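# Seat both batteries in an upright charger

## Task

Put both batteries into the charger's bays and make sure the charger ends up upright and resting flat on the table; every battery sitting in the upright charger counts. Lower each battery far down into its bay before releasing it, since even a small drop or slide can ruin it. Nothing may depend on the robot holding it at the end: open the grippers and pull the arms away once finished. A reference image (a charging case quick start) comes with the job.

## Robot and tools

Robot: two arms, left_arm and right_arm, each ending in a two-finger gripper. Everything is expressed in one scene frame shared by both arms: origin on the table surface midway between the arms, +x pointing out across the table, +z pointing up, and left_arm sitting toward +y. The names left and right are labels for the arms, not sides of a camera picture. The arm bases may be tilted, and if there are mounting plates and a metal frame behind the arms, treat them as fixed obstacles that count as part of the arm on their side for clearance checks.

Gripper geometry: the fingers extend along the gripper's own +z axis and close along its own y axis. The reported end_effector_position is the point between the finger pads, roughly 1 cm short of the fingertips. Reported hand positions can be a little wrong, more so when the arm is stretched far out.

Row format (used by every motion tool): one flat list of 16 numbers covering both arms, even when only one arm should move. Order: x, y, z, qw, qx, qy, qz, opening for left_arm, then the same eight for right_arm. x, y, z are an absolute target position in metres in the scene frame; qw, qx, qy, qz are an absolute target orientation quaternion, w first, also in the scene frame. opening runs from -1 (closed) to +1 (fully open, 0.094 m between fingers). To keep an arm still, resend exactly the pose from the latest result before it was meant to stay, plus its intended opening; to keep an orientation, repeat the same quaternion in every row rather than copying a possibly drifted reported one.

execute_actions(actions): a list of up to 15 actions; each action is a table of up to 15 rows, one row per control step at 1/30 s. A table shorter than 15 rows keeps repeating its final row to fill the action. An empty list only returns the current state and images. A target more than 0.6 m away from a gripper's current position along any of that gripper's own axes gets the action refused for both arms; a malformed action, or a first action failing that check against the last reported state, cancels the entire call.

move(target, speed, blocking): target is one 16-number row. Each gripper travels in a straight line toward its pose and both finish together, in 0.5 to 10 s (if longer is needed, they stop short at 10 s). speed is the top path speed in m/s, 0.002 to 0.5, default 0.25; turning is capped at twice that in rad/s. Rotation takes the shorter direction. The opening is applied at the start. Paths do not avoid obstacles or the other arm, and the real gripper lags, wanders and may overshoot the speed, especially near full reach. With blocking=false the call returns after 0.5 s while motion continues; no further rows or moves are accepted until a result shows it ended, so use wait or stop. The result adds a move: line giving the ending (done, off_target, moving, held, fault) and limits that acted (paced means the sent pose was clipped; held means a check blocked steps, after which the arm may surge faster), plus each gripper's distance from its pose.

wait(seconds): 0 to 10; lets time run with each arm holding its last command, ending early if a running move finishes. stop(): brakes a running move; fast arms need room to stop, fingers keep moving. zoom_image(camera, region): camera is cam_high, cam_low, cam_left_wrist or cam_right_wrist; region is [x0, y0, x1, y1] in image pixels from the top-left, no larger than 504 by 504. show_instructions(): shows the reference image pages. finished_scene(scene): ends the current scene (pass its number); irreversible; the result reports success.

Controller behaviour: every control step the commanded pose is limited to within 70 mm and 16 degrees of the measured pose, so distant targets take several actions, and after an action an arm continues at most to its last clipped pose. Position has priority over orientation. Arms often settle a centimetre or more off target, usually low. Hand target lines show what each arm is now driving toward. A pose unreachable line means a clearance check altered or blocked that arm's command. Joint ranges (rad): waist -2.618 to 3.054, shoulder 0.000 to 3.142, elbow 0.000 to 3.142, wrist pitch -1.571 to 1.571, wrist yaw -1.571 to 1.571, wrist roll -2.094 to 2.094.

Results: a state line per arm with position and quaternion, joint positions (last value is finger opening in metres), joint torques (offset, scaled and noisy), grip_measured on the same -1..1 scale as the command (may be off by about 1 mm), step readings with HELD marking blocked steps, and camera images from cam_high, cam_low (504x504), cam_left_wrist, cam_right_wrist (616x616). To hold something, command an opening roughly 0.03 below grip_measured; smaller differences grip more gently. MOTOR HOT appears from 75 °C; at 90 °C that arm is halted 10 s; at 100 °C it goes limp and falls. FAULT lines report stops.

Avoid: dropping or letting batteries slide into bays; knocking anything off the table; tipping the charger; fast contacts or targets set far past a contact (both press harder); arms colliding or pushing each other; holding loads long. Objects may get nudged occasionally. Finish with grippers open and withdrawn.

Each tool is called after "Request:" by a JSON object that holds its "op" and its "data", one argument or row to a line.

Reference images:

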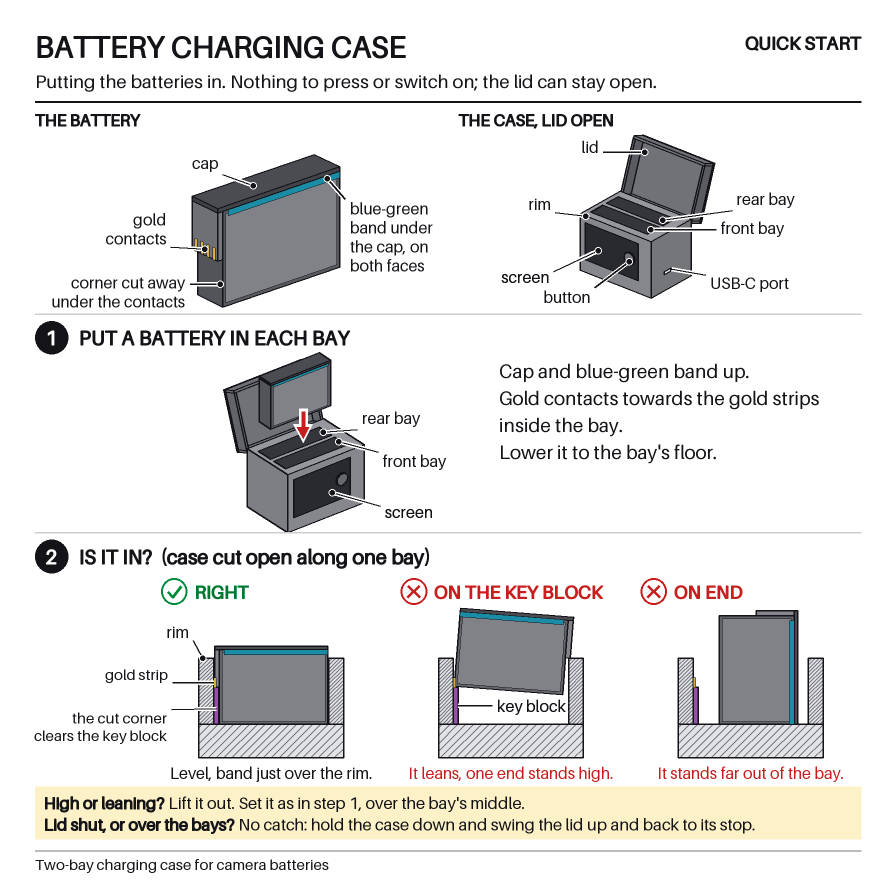

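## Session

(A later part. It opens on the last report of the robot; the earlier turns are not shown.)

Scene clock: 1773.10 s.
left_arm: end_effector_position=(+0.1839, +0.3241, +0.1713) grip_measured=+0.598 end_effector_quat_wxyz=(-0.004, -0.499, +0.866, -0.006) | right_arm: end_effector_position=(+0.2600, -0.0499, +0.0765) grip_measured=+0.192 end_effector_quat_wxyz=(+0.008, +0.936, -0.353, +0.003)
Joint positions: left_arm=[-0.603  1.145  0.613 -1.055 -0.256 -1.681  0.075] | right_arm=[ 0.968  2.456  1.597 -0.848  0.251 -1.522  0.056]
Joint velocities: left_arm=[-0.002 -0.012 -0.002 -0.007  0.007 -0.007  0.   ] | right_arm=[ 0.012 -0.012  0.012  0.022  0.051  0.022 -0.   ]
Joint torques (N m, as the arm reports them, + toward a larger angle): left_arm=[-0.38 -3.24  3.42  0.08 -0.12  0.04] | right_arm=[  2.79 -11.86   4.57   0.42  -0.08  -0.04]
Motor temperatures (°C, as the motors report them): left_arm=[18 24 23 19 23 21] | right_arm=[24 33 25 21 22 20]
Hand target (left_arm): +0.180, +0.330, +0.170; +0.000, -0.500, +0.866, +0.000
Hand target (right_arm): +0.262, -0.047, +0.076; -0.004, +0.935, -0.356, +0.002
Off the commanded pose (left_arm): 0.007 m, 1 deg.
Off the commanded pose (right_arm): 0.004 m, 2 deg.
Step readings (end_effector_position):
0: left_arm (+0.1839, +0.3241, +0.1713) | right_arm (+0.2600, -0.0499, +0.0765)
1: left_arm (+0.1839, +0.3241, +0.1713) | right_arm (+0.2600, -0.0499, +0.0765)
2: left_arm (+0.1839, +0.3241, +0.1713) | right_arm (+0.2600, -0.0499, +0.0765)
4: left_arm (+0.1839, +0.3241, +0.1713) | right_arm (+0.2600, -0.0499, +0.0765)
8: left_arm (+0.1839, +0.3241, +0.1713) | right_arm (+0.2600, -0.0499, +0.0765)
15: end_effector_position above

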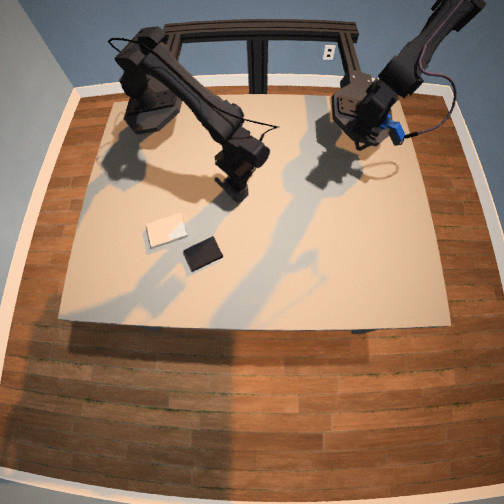

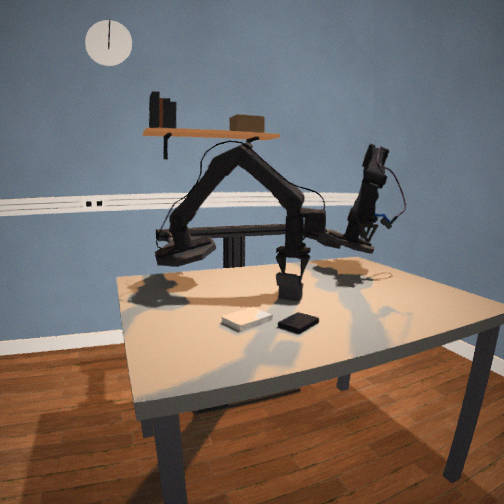

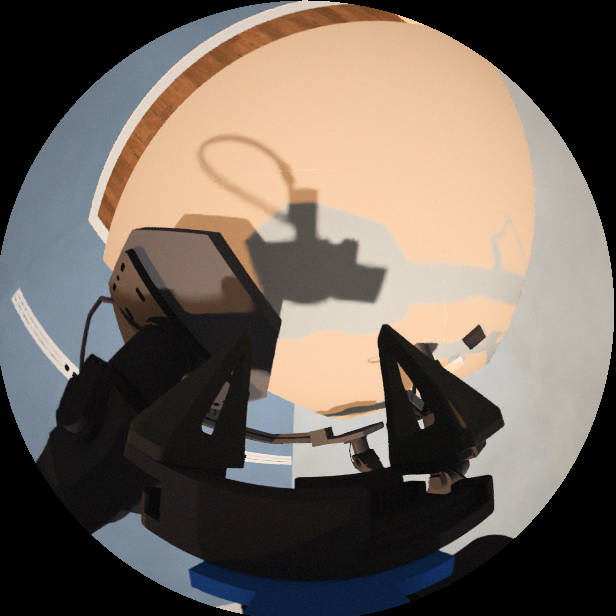

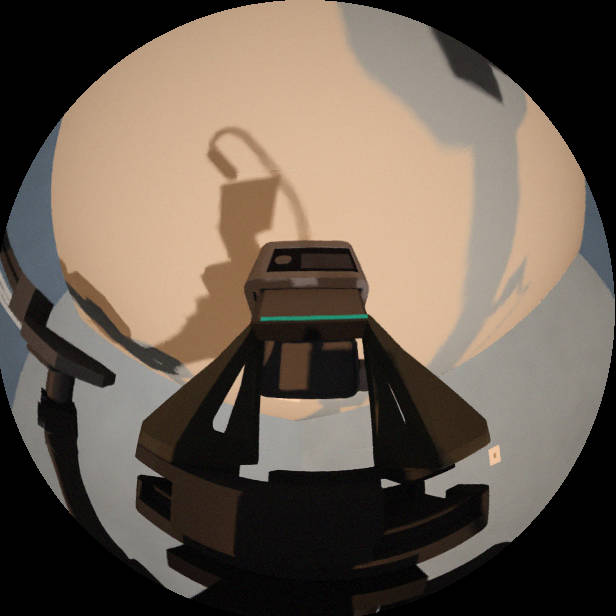

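Request:
{"op": "execute_actions", "data": {
  "actions": [
    [[0.18,0.33,0.17,0,-0.5,0.866,0,0.6,0.2626,-0.0468,0.077,0.006,-0.9346,0.3558,-0.0023,0.165],[0.18,0.33,0.17,0,-0.5,0.866,0,0.6,0.2628,-0.0466,0.077,0.007,-0.9346,0.3558,-0.0027,0.165],[0.18,0.33,0.17,0,-0.5,0.866,0,0.6,0.2630,-0.0464,0.077,0.008,-0.9346,0.3558,-0.003,0.165],[0.18,0.33,0.17,0,-0.5,0.866,0,0.6,0.2632,-0.0462,0.077,0.009,-0.9346,0.3558,-0.0035,0.165],[0.18,0.33,0.17,0,-0.5,0.866,0,0.6,0.2634,-0.0460,0.077,0.010,-0.9346,0.3558,-0.004,0.165],[0.18,0.33,0.17,0,-0.5,0.866,0,0.6,0.2636,-0.0458,0.077,0.011,-0.9346,0.3558,-0.0043,0.165],[0.18,0.33,0.17,0,-0.5,0.866,0,0.6,0.2637,-0.0456,0.077,0.012,-0.9346,0.3558,-0.0046,0.165]]
  ]
}}

Scene clock: 1780.23 s.
left_arm: end_effector_position=(+0.1839, +0.3241, +0.1713) grip_measured=+0.598 end_effector_quat_wxyz=(-0.004, -0.499, +0.866, -0.006) | right_arm: end_effector_position=(+0.2600, -0.0498, +0.0765) grip_measured=+0.192 end_effector_quat_wxyz=(+0.008, +0.936, -0.353, +0.003)
Joint positions: left_arm=[-0.603  1.145  0.613 -1.055 -0.256 -1.681  0.075] | right_arm=[ 0.968  2.456  1.597 -0.847  0.251 -1.522  0.056]
Joint velocities: left_arm=[-0.002 -0.027  0.002  0.007  0.037 -0.007  0.   ] | right_arm=[-0.022  0.012 -0.007  0.051 -0.11  -0.037  0.   ]
Joint torques (N m, as the arm reports them, + toward a larger angle): left_arm=[-0.11 -3.12  3.37  0.06 -0.09  0.01] | right_arm=[  2.86 -12.44   3.29   0.61  -0.05  -0.09]
Motor temperatures (°C, as the motors report them): left_arm=[18 24 23 19 23 21] | right_arm=[24 33 24 21 22 20]
Hand target (left_arm): +0.180, +0.330, +0.170; +0.000, -0.500, +0.866, +0.000
Hand target (right_arm): +0.264, -0.046, +0.077; -0.011, +0.935, -0.356, +0.005
Off the commanded pose (left_arm): 0.007 m, 1 deg.
Off the commanded pose (right_arm): 0.006 m, 2 deg.
Step readings (end_effector_position):
0: left_arm (+0.1839, +0.3241, +0.1713) | right_arm (+0.2600, -0.0499, +0.0765)
1: left_arm (+0.1839, +0.3241, +0.1713) | right_arm (+0.2600, -0.0499, +0.0765)
2: left_arm (+0.1839, +0.3241, +0.1713) | right_arm (+0.2600, -0.0499, +0.0765)
4: left_arm (+0.1839, +0.3241, +0.1713) | right_arm (+0.2600, -0.0498, +0.0765)
8: left_arm (+0.1839, +0.3241, +0.1713) | right_arm (+0.2600, -0.0498, +0.0765)
15: end_effector_position above

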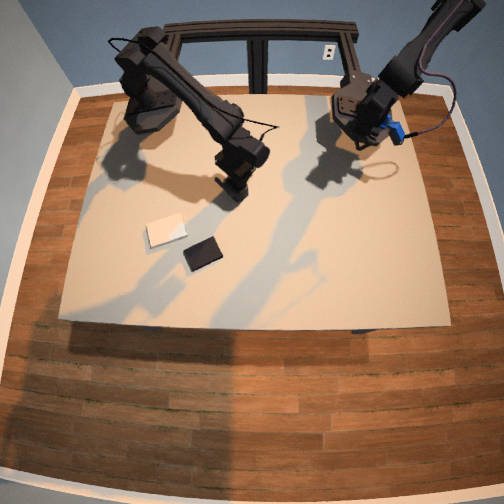

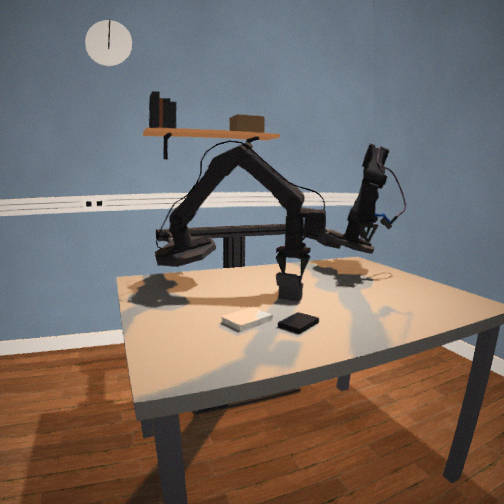

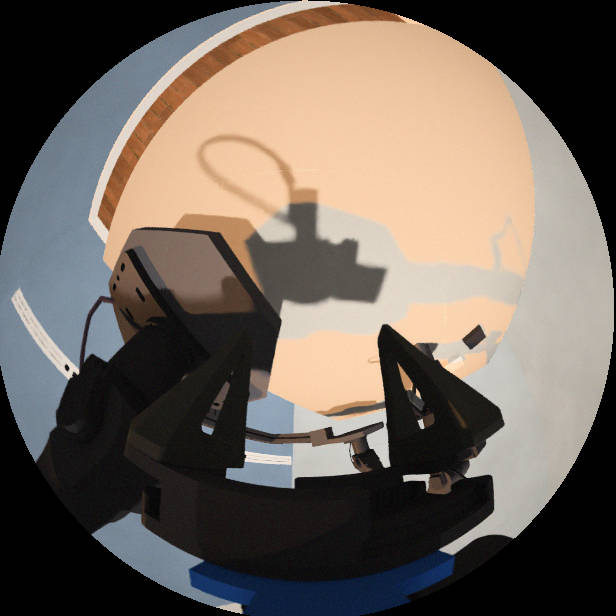

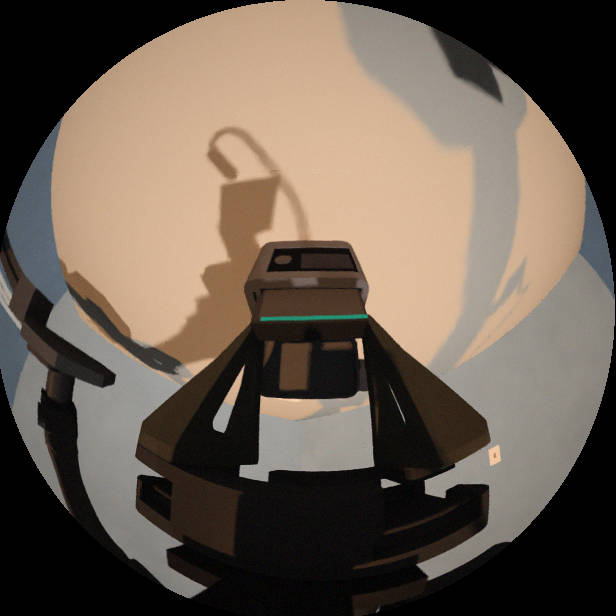

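Request:
{"op": "execute_actions", "data": {
  "actions": [
    [[0.18,0.33,0.17,0,-0.5,0.866,0,0.6,0.2640,-0.0453,0.0775,0.012,-0.9346,0.3558,-0.0046,0.165],[0.18,0.33,0.17,0,-0.5,0.866,0,0.6,0.2643,-0.0450,0.0775,0.012,-0.9346,0.3558,-0.0046,0.165],[0.18,0.33,0.17,0,-0.5,0.866,0,0.6,0.2646,-0.0447,0.0775,0.012,-0.9346,0.3558,-0.0046,0.165],[0.18,0.33,0.17,0,-0.5,0.866,0,0.6,0.2649,-0.0444,0.0775,0.012,-0.9346,0.3558,-0.0046,0.165],[0.18,0.33,0.17,0,-0.5,0.866,0,0.6,0.2652,-0.0441,0.0775,0.012,-0.9346,0.3558,-0.0046,0.165],[0.18,0.33,0.17,0,-0.5,0.866,0,0.6,0.2655,-0.0438,0.0775,0.012,-0.9346,0.3558,-0.0046,0.165]]
  ]
}}

Scene clock: 1786.20 s.
left_arm: end_effector_position=(+0.1839, +0.3241, +0.1713) grip_measured=+0.598 end_effector_quat_wxyz=(-0.004, -0.499, +0.866, -0.006) | right_arm: end_effector_position=(+0.2600, -0.0498, +0.0765) grip_measured=+0.192 end_effector_quat_wxyz=(+0.008, +0.936, -0.353, +0.003)
Joint positions: left_arm=[-0.603  1.145  0.613 -1.055 -0.256 -1.681  0.075] | right_arm=[ 0.968  2.456  1.597 -0.847  0.251 -1.522  0.056]
Joint velocities: left_arm=[-0.012 -0.002 -0.002  0.007  0.037 -0.022  0.001] | right_arm=[ 0.007 -0.017 -0.002  0.11   0.037  0.022  0.001]
Joint torques (N m, as the arm reports them, + toward a larger angle): left_arm=[-0.28 -3.04  3.44  0.07 -0.12  0.03] | right_arm=[  2.74 -11.74   4.93   0.56  -0.07  -0.05]
Motor temperatures (°C, as the motors report them): left_arm=[18 24 23 19 23 21] | right_arm=[24 34 24 21 22 20]
Hand target (left_arm): +0.180, +0.330, +0.170; +0.000, -0.500, +0.866, +0.000
Hand target (right_arm): +0.265, -0.044, +0.078; -0.012, +0.935, -0.356, +0.005
Off the commanded pose (left_arm): 0.007 m, 1 deg.
Off the commanded pose (right_arm): 0.008 m, 2 deg.
Step readings (end_effector_position):
0: left_arm (+0.1839, +0.3241, +0.1713) | right_arm (+0.2600, -0.0498, +0.0765)
1: left_arm (+0.1839, +0.3241, +0.1713) | right_arm (+0.2600, -0.0498, +0.0765)
2: left_arm (+0.1839, +0.3241, +0.1713) | right_arm (+0.2600, -0.0498, +0.0765)
4: left_arm (+0.1839, +0.3241, +0.1713) | right_arm (+0.2600, -0.0498, +0.0765)
8: left_arm (+0.1839, +0.3241, +0.1713) | right_arm (+0.2600, -0.0498, +0.0765)
15: end_effector_position above

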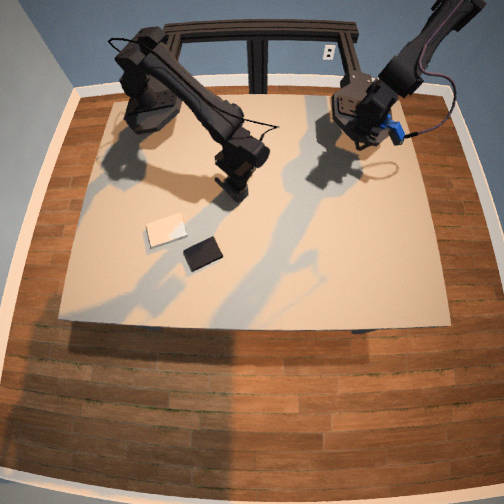

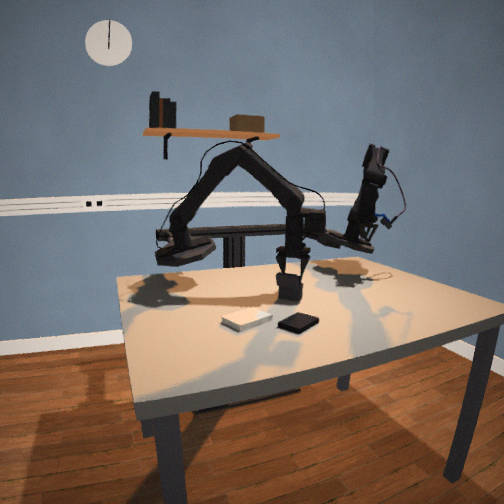

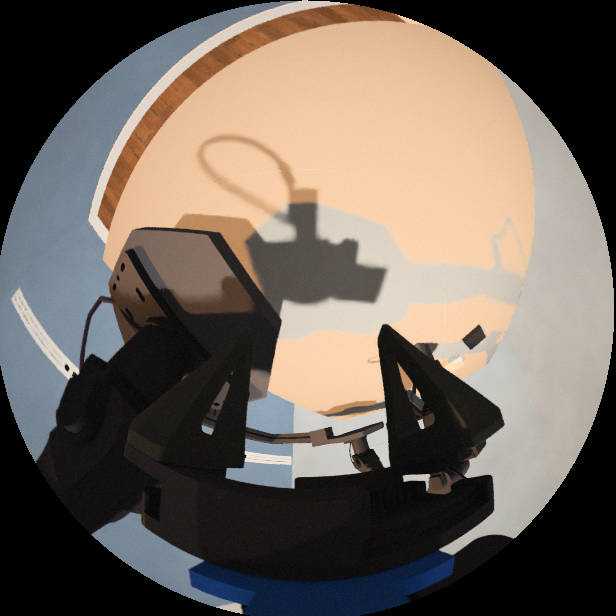

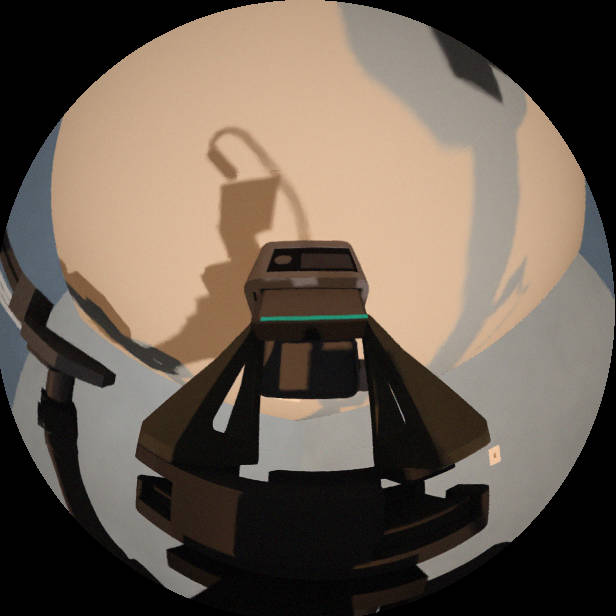

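Request:
{"op": "execute_actions", "data": {
  "actions": [
    [[0.18,0.33,0.17,0,-0.5,0.866,0,0.6,0.2655,-0.0438,0.0775,0.010,-0.9346,0.3558,-0.004,0.165],[0.18,0.33,0.17,0,-0.5,0.866,0,0.6,0.2655,-0.0438,0.0775,0.008,-0.9346,0.3558,-0.003,0.165],[0.18,0.33,0.17,0,-0.5,0.866,0,0.6,0.2655,-0.0438,0.0775,0.0065,-0.9346,0.3558,-0.0025,0.165],[0.18,0.33,0.17,0,-0.5,0.866,0,0.6,0.2655,-0.0438,0.0775,0.005,-0.9346,0.3558,-0.002,0.165],[0.18,0.33,0.17,0,-0.5,0.866,0,0.6,0.2657,-0.0436,0.0775,0.005,-0.9346,0.3558,-0.002,0.165],[0.18,0.33,0.17,0,-0.5,0.866,0,0.6,0.2659,-0.0434,0.0775,0.005,-0.9346,0.3558,-0.002,0.165],[0.18,0.33,0.17,0,-0.5,0.866,0,0.6,0.2661,-0.0432,0.0775,0.005,-0.9346,0.3558,-0.002,0.165],[0.18,0.33,0.17,0,-0.5,0.866,0,0.6,0.2663,-0.0430,0.0775,0.005,-0.9346,0.3558,-0.002,0.165]]
  ]
}}

Scene clock: 1803.90 s.
left_arm: end_effector_position=(+0.1839, +0.3241, +0.1713) grip_measured=+0.598 end_effector_quat_wxyz=(-0.004, -0.499, +0.866, -0.006) | right_arm: end_effector_position=(+0.2600, -0.0498, +0.0765) grip_measured=+0.192 end_effector_quat_wxyz=(+0.008, +0.936, -0.353, +0.003)
Joint positions: left_arm=[-0.603  1.145  0.613 -1.055 -0.256 -1.681  0.075] | right_arm=[ 0.968  2.456  1.597 -0.847  0.251 -1.522  0.056]
Joint velocities: left_arm=[ 0.007 -0.007 -0.002  0.022 -0.037  0.007  0.001] | right_arm=[-0.017 -0.002 -0.017  0.037 -0.022  0.051 -0.002]
Joint torques (N m, as the arm reports them, + toward a larger angle): left_arm=[-0.17 -3.23  3.33  0.07 -0.1   0.02] | right_arm=[  2.74 -10.57   7.93   0.24  -0.07  -0.05]
Motor temperatures (°C, as the motors report them): left_arm=[18 24 23 19 23 21] | right_arm=[24 34 24 22 22 20]
Hand target (left_arm): +0.180, +0.330, +0.170; +0.000, -0.500, +0.866, +0.000
Hand target (right_arm): +0.266, -0.043, +0.078; -0.005, +0.935, -0.356, +0.002
Off the commanded pose (left_arm): 0.007 m, 1 deg.
Off the commanded pose (right_arm): 0.009 m, 2 deg.
Step readings (end_effector_position):
0: left_arm (+0.1839, +0.3241, +0.1713) | right_arm (+0.2600, -0.0498, +0.0765)
1: left_arm (+0.1839, +0.3241, +0.1713) | right_arm (+0.2600, -0.0498, +0.0765)
2: left_arm (+0.1839, +0.3241, +0.1713) | right_arm (+0.2600, -0.0498, +0.0765)
4: left_arm (+0.1839, +0.3241, +0.1713) | right_arm (+0.2600, -0.0498, +0.0765)
8: left_arm (+0.1839, +0.3241, +0.1713) | right_arm (+0.2600, -0.0498, +0.0765)
15: end_effector_position above

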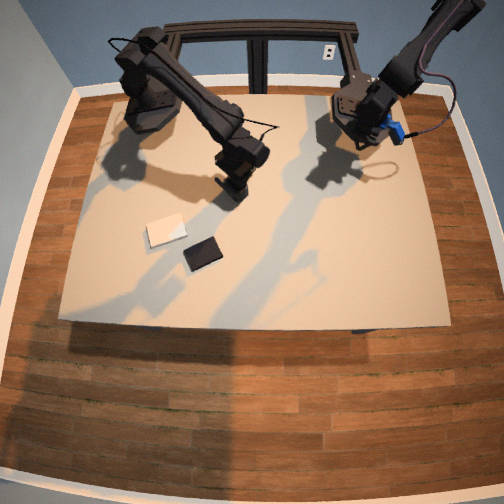

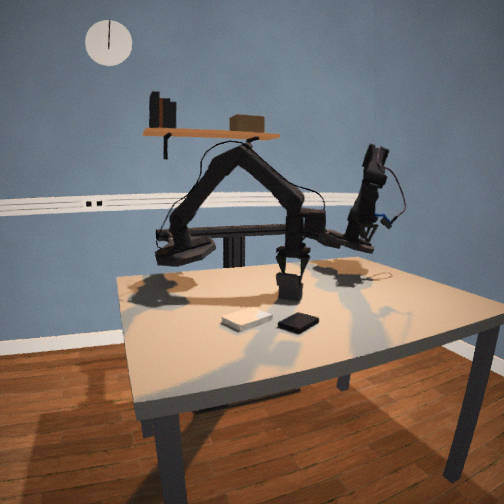

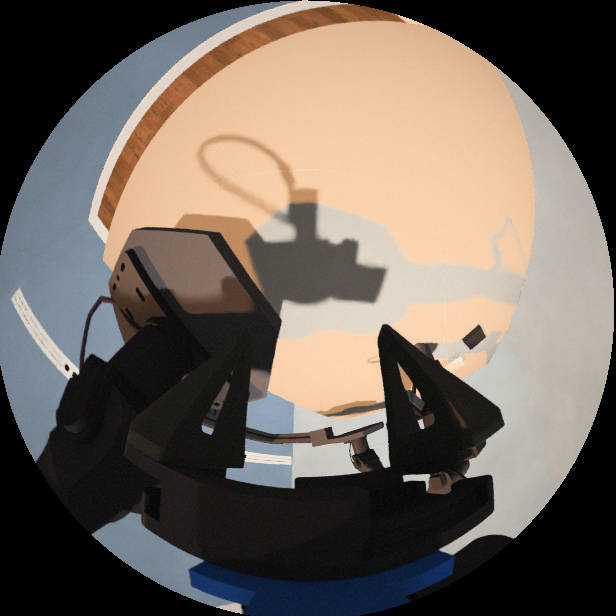

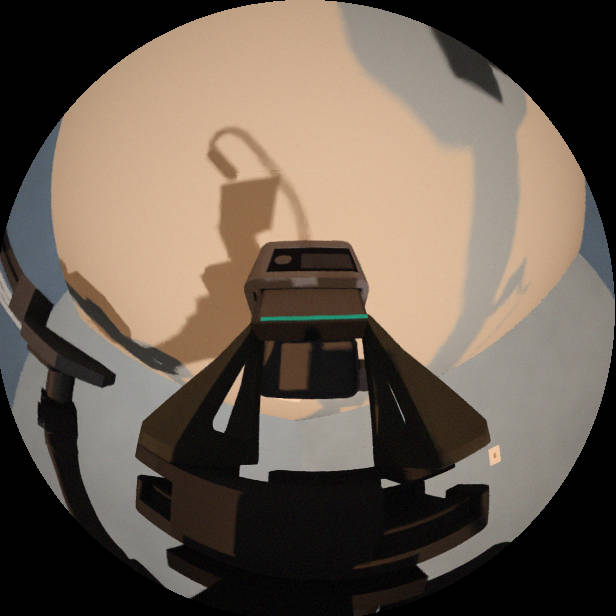

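Continue the slow ramp by 2 mm.

Request:
{"op": "execute_actions", "data": {
  "actions": [
    [[0.18,0.33,0.17,0,-0.5,0.866,0,0.6,0.2665,-0.0428,0.0775,0.005,-0.9346,0.3558,-0.002,0.165],[0.18,0.33,0.17,0,-0.5,0.866,0,0.6,0.2666,-0.0427,0.0775,0.005,-0.9346,0.3558,-0.002,0.165],[0.18,0.33,0.17,0,-0.5,0.866,0,0.6,0.2668,-0.0425,0.0775,0.005,-0.9346,0.3558,-0.002,0.165],[0.18,0.33,0.17,0,-0.5,0.866,0,0.6,0.2669,-0.0424,0.0775,0.005,-0.9346,0.3558,-0.002,0.165],[0.18,0.33,0.17,0,-0.5,0.866,0,0.6,0.2671,-0.0422,0.0775,0.005,-0.9346,0.3558,-0.002,0.165],[0.18,0.33,0.17,0,-0.5,0.866,0,0.6,0.2672,-0.0421,0.0775,0.005,-0.9346,0.3558,-0.002,0.165],[0.18,0.33,0.17,0,-0.5,0.866,0,0.6,0.2674,-0.0419,0.0775,0.005,-0.9346,0.3558,-0.002,0.165]]
  ]
}}

Scene clock: 1808.57 s.
left_arm: end_effector_position=(+0.1839, +0.3241, +0.1713) grip_measured=+0.598 end_effector_quat_wxyz=(-0.004, -0.499, +0.866, -0.006) | right_arm: end_effector_position=(+0.2600, -0.0498, +0.0765) grip_measured=+0.192 end_effector_quat_wxyz=(+0.008, +0.936, -0.353, +0.003)
Joint positions: left_arm=[-0.603  1.145  0.613 -1.055 -0.256 -1.681  0.075] | right_arm=[ 0.968  2.456  1.597 -0.847  0.251 -1.522  0.056]
Joint velocities: left_arm=[ 0.002 -0.007  0.002 -0.007 -0.007  0.037  0.001] | right_arm=[-0.002  0.002 -0.002 -0.022 -0.066  0.022  0.   ]
Joint torques (N m, as the arm reports them, + toward a larger angle): left_arm=[-0.32 -3.06  3.45  0.09 -0.07  0.04] | right_arm=[  2.75 -10.1    8.73   0.23  -0.09  -0.1 ]
Motor temperatures (°C, as the motors report them): left_arm=[18 24 23 19 23 21] | right_arm=[24 34 24 22 22 20]
Hand target (left_arm): +0.180, +0.330, +0.170; +0.000, -0.500, +0.866, +0.000
Hand target (right_arm): +0.267, -0.042, +0.078; -0.005, +0.935, -0.356, +0.002
Off the commanded pose (left_arm): 0.007 m, 1 deg.
Off the commanded pose (right_arm): 0.011 m, 2 deg.
Step readings (end_effector_position):
0: left_arm (+0.1839, +0.3241, +0.1713) | right_arm (+0.2600, -0.0498, +0.0765)
1: left_arm (+0.1839, +0.3241, +0.1713) | right_arm (+0.2600, -0.0498, +0.0765)
2: left_arm (+0.1839, +0.3241, +0.1713) | right_arm (+0.2600, -0.0498, +0.0765)
4: left_arm (+0.1839, +0.3241, +0.1713) | right_arm (+0.2600, -0.0498, +0.0765)
8: left_arm (+0.1839, +0.3241, +0.1713) | right_arm (+0.2600, -0.0498, +0.0765)
15: end_effector_position above

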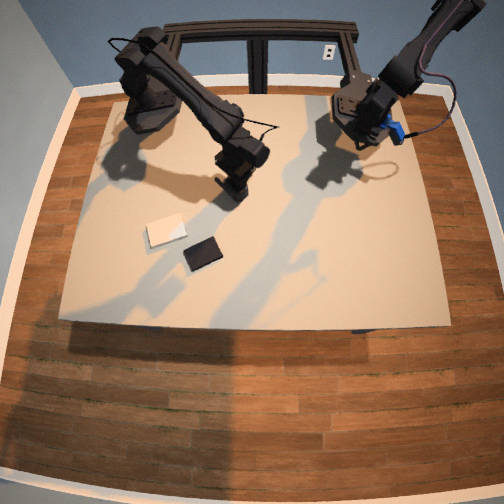

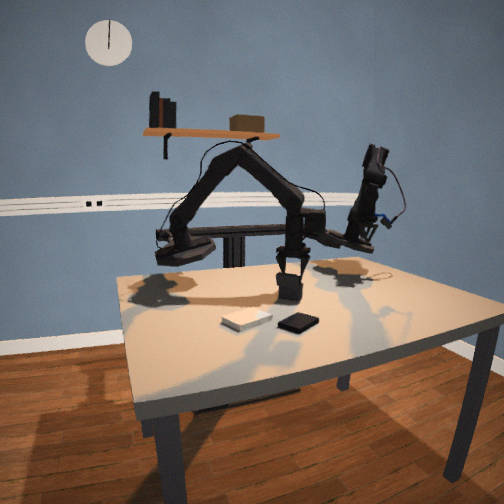

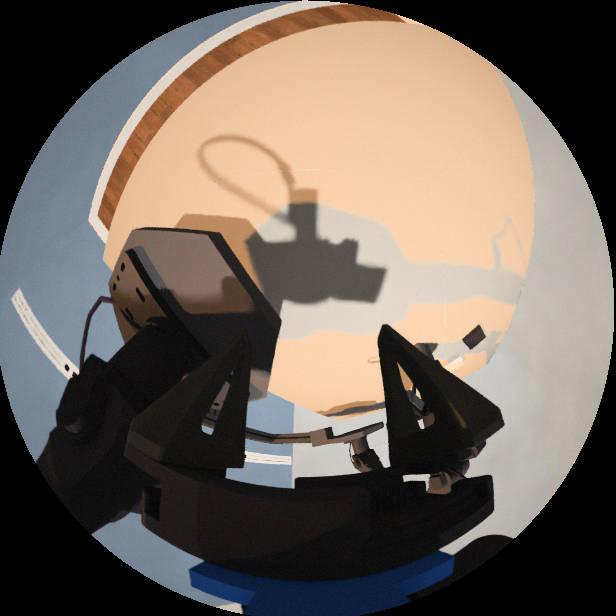

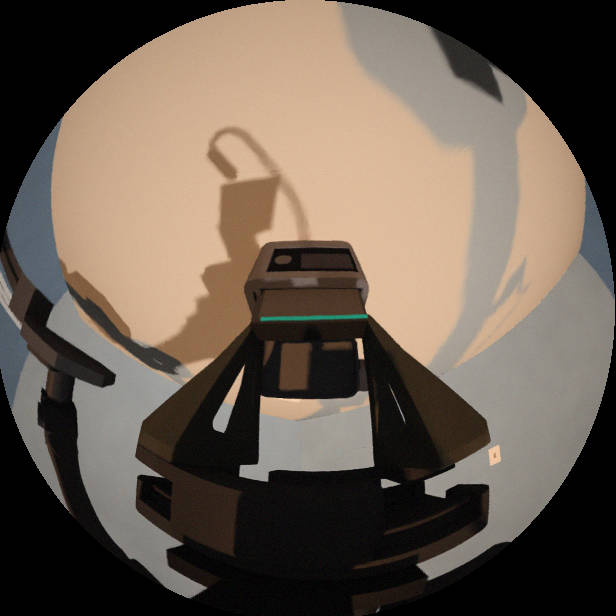

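Request:
{"op": "execute_actions", "data": {
  "actions": [
    [[0.18,0.33,0.17,0,-0.5,0.866,0,0.6,0.2675,-0.0418,0.0775,0.005,-0.9346,0.3558,-0.002,0.165],[0.18,0.33,0.17,0,-0.5,0.866,0,0.6,0.2676,-0.0417,0.0775,0.005,-0.9346,0.3558,-0.002,0.165],[0.18,0.33,0.17,0,-0.5,0.866,0,0.6,0.2677,-0.0416,0.0775,0.005,-0.9346,0.3558,-0.002,0.165],[0.18,0.33,0.17,0,-0.5,0.866,0,0.6,0.2678,-0.0415,0.0775,0.005,-0.9346,0.3558,-0.002,0.165],[0.18,0.33,0.17,0,-0.5,0.866,0,0.6,0.2679,-0.0414,0.0775,0.005,-0.9346,0.3558,-0.002,0.165],[0.18,0.33,0.17,0,-0.5,0.866,0,0.6,0.2680,-0.0413,0.0775,0.005,-0.9346,0.3558,-0.002,0.165],[0.18,0.33,0.17,0,-0.5,0.866,0,0.6,0.2681,-0.0412,0.0775,0.005,-0.9346,0.3558,-0.002,0.165]]
  ]
}}

Scene clock: 1812.83 s.
left_arm: end_effector_position=(+0.1839, +0.3241, +0.1713) grip_measured=+0.598 end_effector_quat_wxyz=(-0.004, -0.499, +0.866, -0.006) | right_arm: end_effector_position=(+0.2603, -0.0494, +0.0769) grip_measured=+0.192 end_effector_quat_wxyz=(+0.009, +0.936, -0.353, +0.002)
Joint positions: left_arm=[-0.603  1.145  0.613 -1.055 -0.256 -1.681  0.075] | right_arm=[ 0.968  2.459  1.604 -0.854  0.25  -1.522  0.056]
Joint velocities: left_arm=[ 0.002 -0.007 -0.007 -0.022 -0.022 -0.007 -0.   ] | right_arm=[-0.012  0.002  0.002 -0.007  0.022 -0.037  0.   ]
Joint torques (N m, as the arm reports them, + toward a larger angle): left_arm=[-0.26 -3.33  3.24  0.08 -0.1   0.  ] | right_arm=[  2.67 -10.14   8.63   0.25  -0.04  -0.05]
Motor temperatures (°C, as the motors report them): left_arm=[18 24 23 19 23 21] | right_arm=[24 34 25 21 22 20]
Hand target (left_arm): +0.180, +0.330, +0.170; +0.000, -0.500, +0.866, +0.000
Hand target (right_arm): +0.268, -0.041, +0.078; -0.005, +0.935, -0.356, +0.002
Off the commanded pose (left_arm): 0.007 m, 1 deg.
Off the commanded pose (right_arm): 0.011 m, 2 deg.
Step readings (end_effector_position):
0: left_arm (+0.1839, +0.3241, +0.1713) | right_arm (+0.2600, -0.0498, +0.0765)
1: left_arm (+0.1839, +0.3241, +0.1713) | right_arm (+0.2600, -0.0498, +0.0765)
2: left_arm (+0.1839, +0.3241, +0.1713) | right_arm (+0.2602, -0.0497, +0.0767)
4: left_arm (+0.1839, +0.3241, +0.1713) | right_arm (+0.2602, -0.0496, +0.0770)
8: left_arm (+0.1839, +0.3241, +0.1713) | right_arm (+0.2601, -0.0496, +0.0769)
15: end_effector_position above

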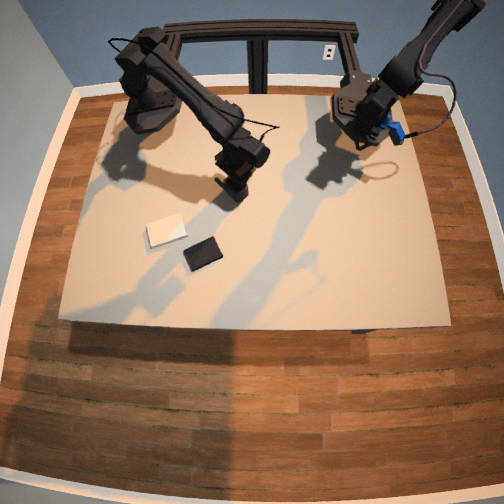

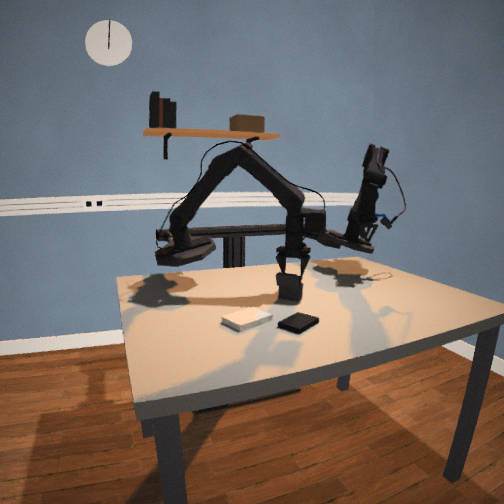

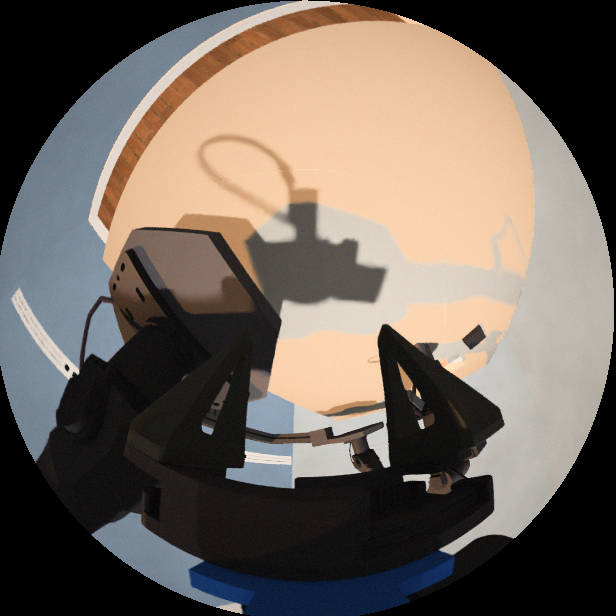

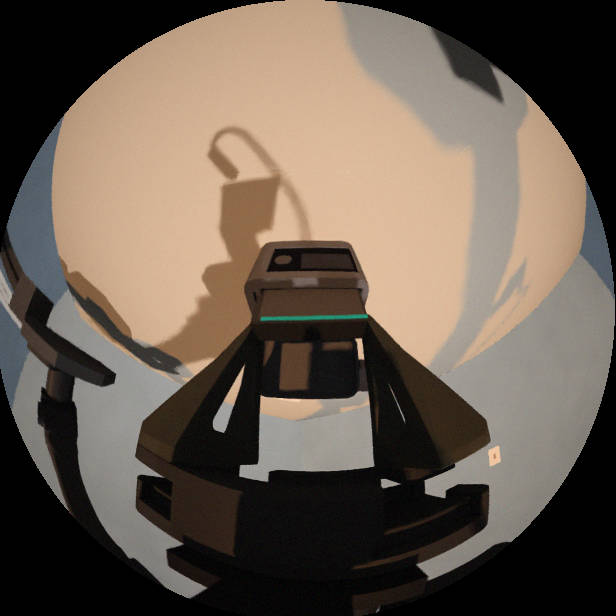

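Request:
{"op": "execute_actions", "data": {
  "actions": [
    [[0.18,0.33,0.17,0,-0.5,0.866,0,0.6,0.2683,-0.0410,0.0775,0.0055,-0.9346,0.3558,-0.002,0.165],[0.18,0.33,0.17,0,-0.5,0.866,0,0.6,0.2685,-0.0408,0.0775,0.006,-0.9346,0.3558,-0.0023,0.165],[0.18,0.33,0.17,0,-0.5,0.866,0,0.6,0.2687,-0.0406,0.0775,0.0065,-0.9346,0.3558,-0.0025,0.165],[0.18,0.33,0.17,0,-0.5,0.866,0,0.6,0.2689,-0.0404,0.0775,0.007,-0.9346,0.3558,-0.0027,0.165],[0.18,0.33,0.17,0,-0.5,0.866,0,0.6,0.2691,-0.0402,0.0775,0.0075,-0.9346,0.3558,-0.0029,0.165],[0.18,0.33,0.17,0,-0.5,0.866,0,0.6,0.2693,-0.0400,0.0775,0.008,-0.9346,0.3558,-0.003,0.165],[0.18,0.33,0.17,0,-0.5,0.866,0,0.6,0.2695,-0.0398,0.0775,0.008,-0.9346,0.3558,-0.003,0.165],[0.18,0.33,0.17,0,-0.5,0.866,0,0.6,0.2697,-0.0396,0.0775,0.008,-0.9346,0.3558,-0.003,0.165],[0.18,0.33,0.17,0,-0.5,0.866,0,0.6,0.2699,-0.0394,0.0775,0.008,-0.9346,0.3558,-0.003,0.165]]
  ]
}}

Scene clock: 1819.57 s.
left_arm: end_effector_position=(+0.1839, +0.3241, +0.1713) grip_measured=+0.598 end_effector_quat_wxyz=(-0.004, -0.499, +0.866, -0.006) | right_arm: end_effector_position=(+0.2603, -0.0494, +0.0769) grip_measured=+0.192 end_effector_quat_wxyz=(+0.009, +0.936, -0.353, +0.002)
Joint positions: left_arm=[-0.603  1.145  0.613 -1.055 -0.256 -1.681  0.075] | right_arm=[ 0.968  2.459  1.604 -0.854  0.25  -1.522  0.056]
Joint velocities: left_arm=[ 0.002 -0.007 -0.002  0.022  0.007 -0.007  0.   ] | right_arm=[-0.017 -0.007 -0.002  0.051  0.037 -0.022 -0.   ]
Joint torques (N m, as the arm reports them, + toward a larger angle): left_arm=[-0.23 -3.11  3.46  0.08 -0.13  0.03] | right_arm=[ 2.62 -9.9   9.18  0.28 -0.07 -0.1 ]
Motor temperatures (°C, as the motors report them): left_arm=[18 24 23 19 23 21] | right_arm=[24 33 25 21 22 20]
Hand target (left_arm): +0.180, +0.330, +0.170; +0.000, -0.500, +0.866, +0.000
Hand target (right_arm): +0.270, -0.040, +0.078; -0.008, +0.935, -0.356, +0.003
Off the commanded pose (left_arm): 0.007 m, 1 deg.
Off the commanded pose (right_arm): 0.014 m, 2 deg.
Step readings (end_effector_position):
0: left_arm (+0.1839, +0.3241, +0.1713) | right_arm (+0.2603, -0.0494, +0.0769)
1: left_arm (+0.1839, +0.3241, +0.1713) | right_arm (+0.2603, -0.0494, +0.0769)
2: left_arm (+0.1839, +0.3241, +0.1713) | right_arm (+0.2603, -0.0494, +0.0769)
4: left_arm (+0.1839, +0.3241, +0.1713) | right_arm (+0.2603, -0.0494, +0.0769)
8: left_arm (+0.1839, +0.3241, +0.1713) | right_arm (+0.2603, -0.0494, +0.0769)
15: end_effector_position above

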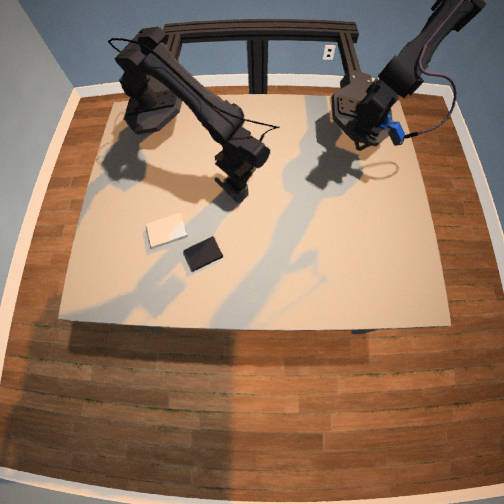

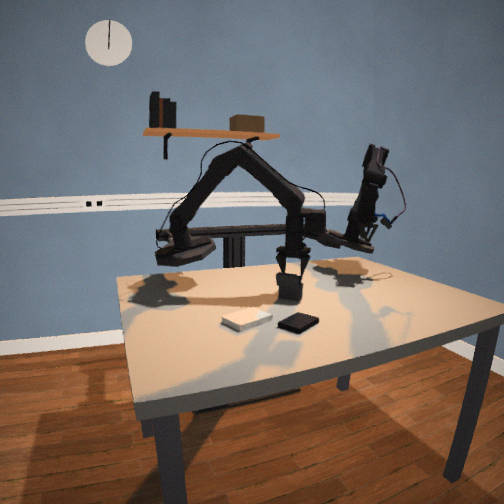

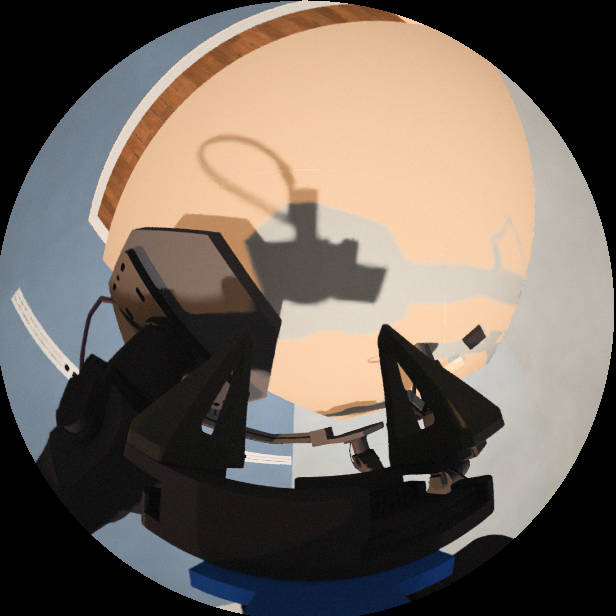

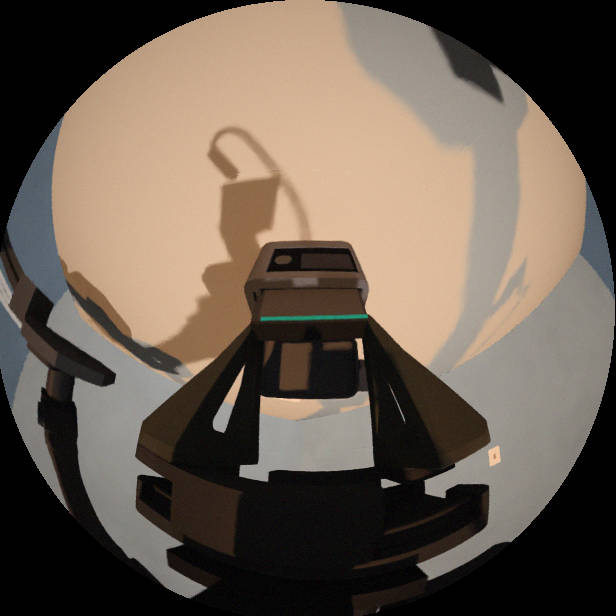

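Request:
{"op": "execute_actions", "data": {
  "actions": [
    [[0.18,0.33,0.17,0,-0.5,0.866,0,0.6,0.2700,-0.0393,0.0775,0.008,-0.9346,0.3558,-0.003,0.165],[0.18,0.33,0.17,0,-0.5,0.866,0,0.6,0.2701,-0.0392,0.0775,0.008,-0.9346,0.3558,-0.003,0.165],[0.18,0.33,0.17,0,-0.5,0.866,0,0.6,0.2702,-0.0391,0.0775,0.008,-0.9346,0.3558,-0.003,0.165],[0.18,0.33,0.17,0,-0.5,0.866,0,0.6,0.2703,-0.0390,0.0775,0.008,-0.9346,0.3558,-0.003,0.165],[0.18,0.33,0.17,0,-0.5,0.866,0,0.6,0.2704,-0.0389,0.0775,0.008,-0.9346,0.3558,-0.003,0.165],[0.18,0.33,0.17,0,-0.5,0.866,0,0.6,0.2705,-0.0388,0.0775,0.008,-0.9346,0.3558,-0.003,0.165],[0.18,0.33,0.17,0,-0.5,0.866,0,0.6,0.2706,-0.0387,0.0775,0.008,-0.9346,0.3558,-0.003,0.165]]
  ]
}}

Scene clock: 1824.47 s.
left_arm: end_effector_position=(+0.1839, +0.3241, +0.1713) grip_measured=+0.598 end_effector_quat_wxyz=(-0.004, -0.499, +0.866, -0.006) | right_arm: end_effector_position=(+0.2605, -0.0491, +0.0767) grip_measured=+0.192 end_effector_quat_wxyz=(+0.011, +0.936, -0.352, +0.001)
Joint positions: left_arm=[-0.603  1.145  0.613 -1.055 -0.256 -1.681  0.075] | right_arm=[ 0.968  2.466  1.615 -0.863  0.25  -1.522  0.056]
Joint velocities: left_arm=[ 0.002 -0.002  0.002 -0.007 -0.022  0.022 -0.   ] | right_arm=[-0.007 -0.002  0.007 -0.051  0.022 -0.007 -0.001]
Joint torques (N m, as the arm reports them, + toward a larger angle): left_arm=[-0.19 -3.18  3.42  0.05 -0.08  0.01] | right_arm=[  2.48 -10.19   8.78   0.37  -0.07  -0.09]
Motor temperatures (°C, as the motors report them): left_arm=[18 24 23 19 23 21] | right_arm=[24 33 25 21 22 20]
Hand target (left_arm): +0.180, +0.330, +0.170; +0.000, -0.500, +0.866, +0.000
Hand target (right_arm): +0.270, -0.039, +0.078; -0.008, +0.935, -0.356, +0.003
Off the commanded pose (left_arm): 0.007 m, 1 deg.
Off the commanded pose (right_arm): 0.014 m, 2 deg.
Step readings (end_effector_position):
0: left_arm (+0.1839, +0.3241, +0.1713) | right_arm (+0.2603, -0.0494, +0.0769)
1: left_arm (+0.1839, +0.3241, +0.1713) | right_arm (+0.2603, -0.0494, +0.0769)
2: left_arm (+0.1839, +0.3241, +0.1713) | right_arm (+0.2603, -0.0494, +0.0769)
4: left_arm (+0.1839, +0.3241, +0.1713) | right_arm (+0.2603, -0.0494, +0.0769)
8: left_arm (+0.1839, +0.3241, +0.1713) | right_arm (+0.2606, -0.0490, +0.0768)
15: end_effector_position above

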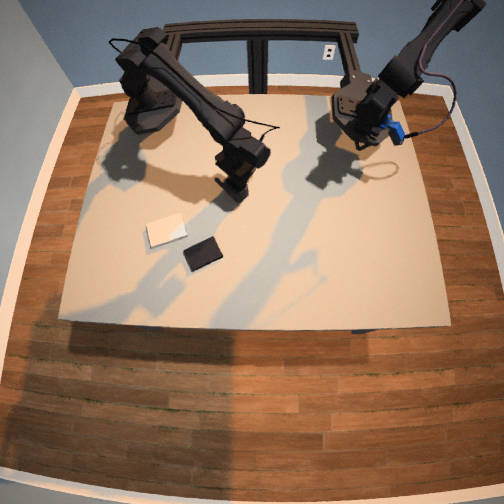

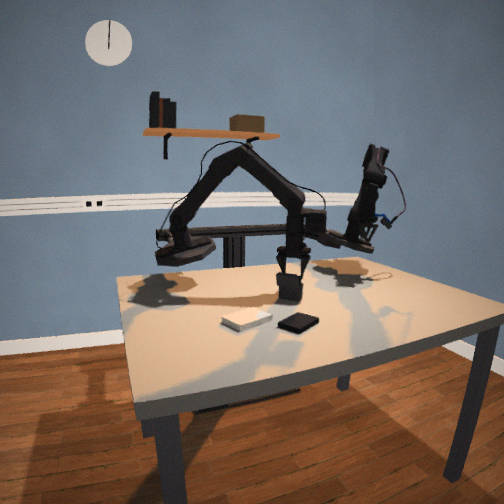

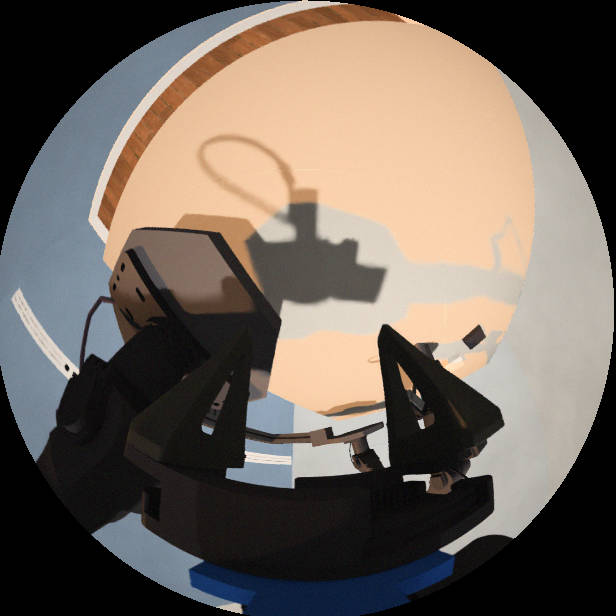

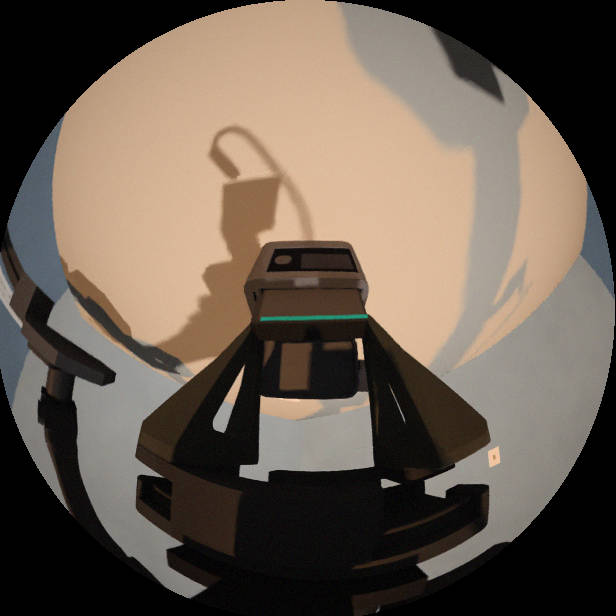

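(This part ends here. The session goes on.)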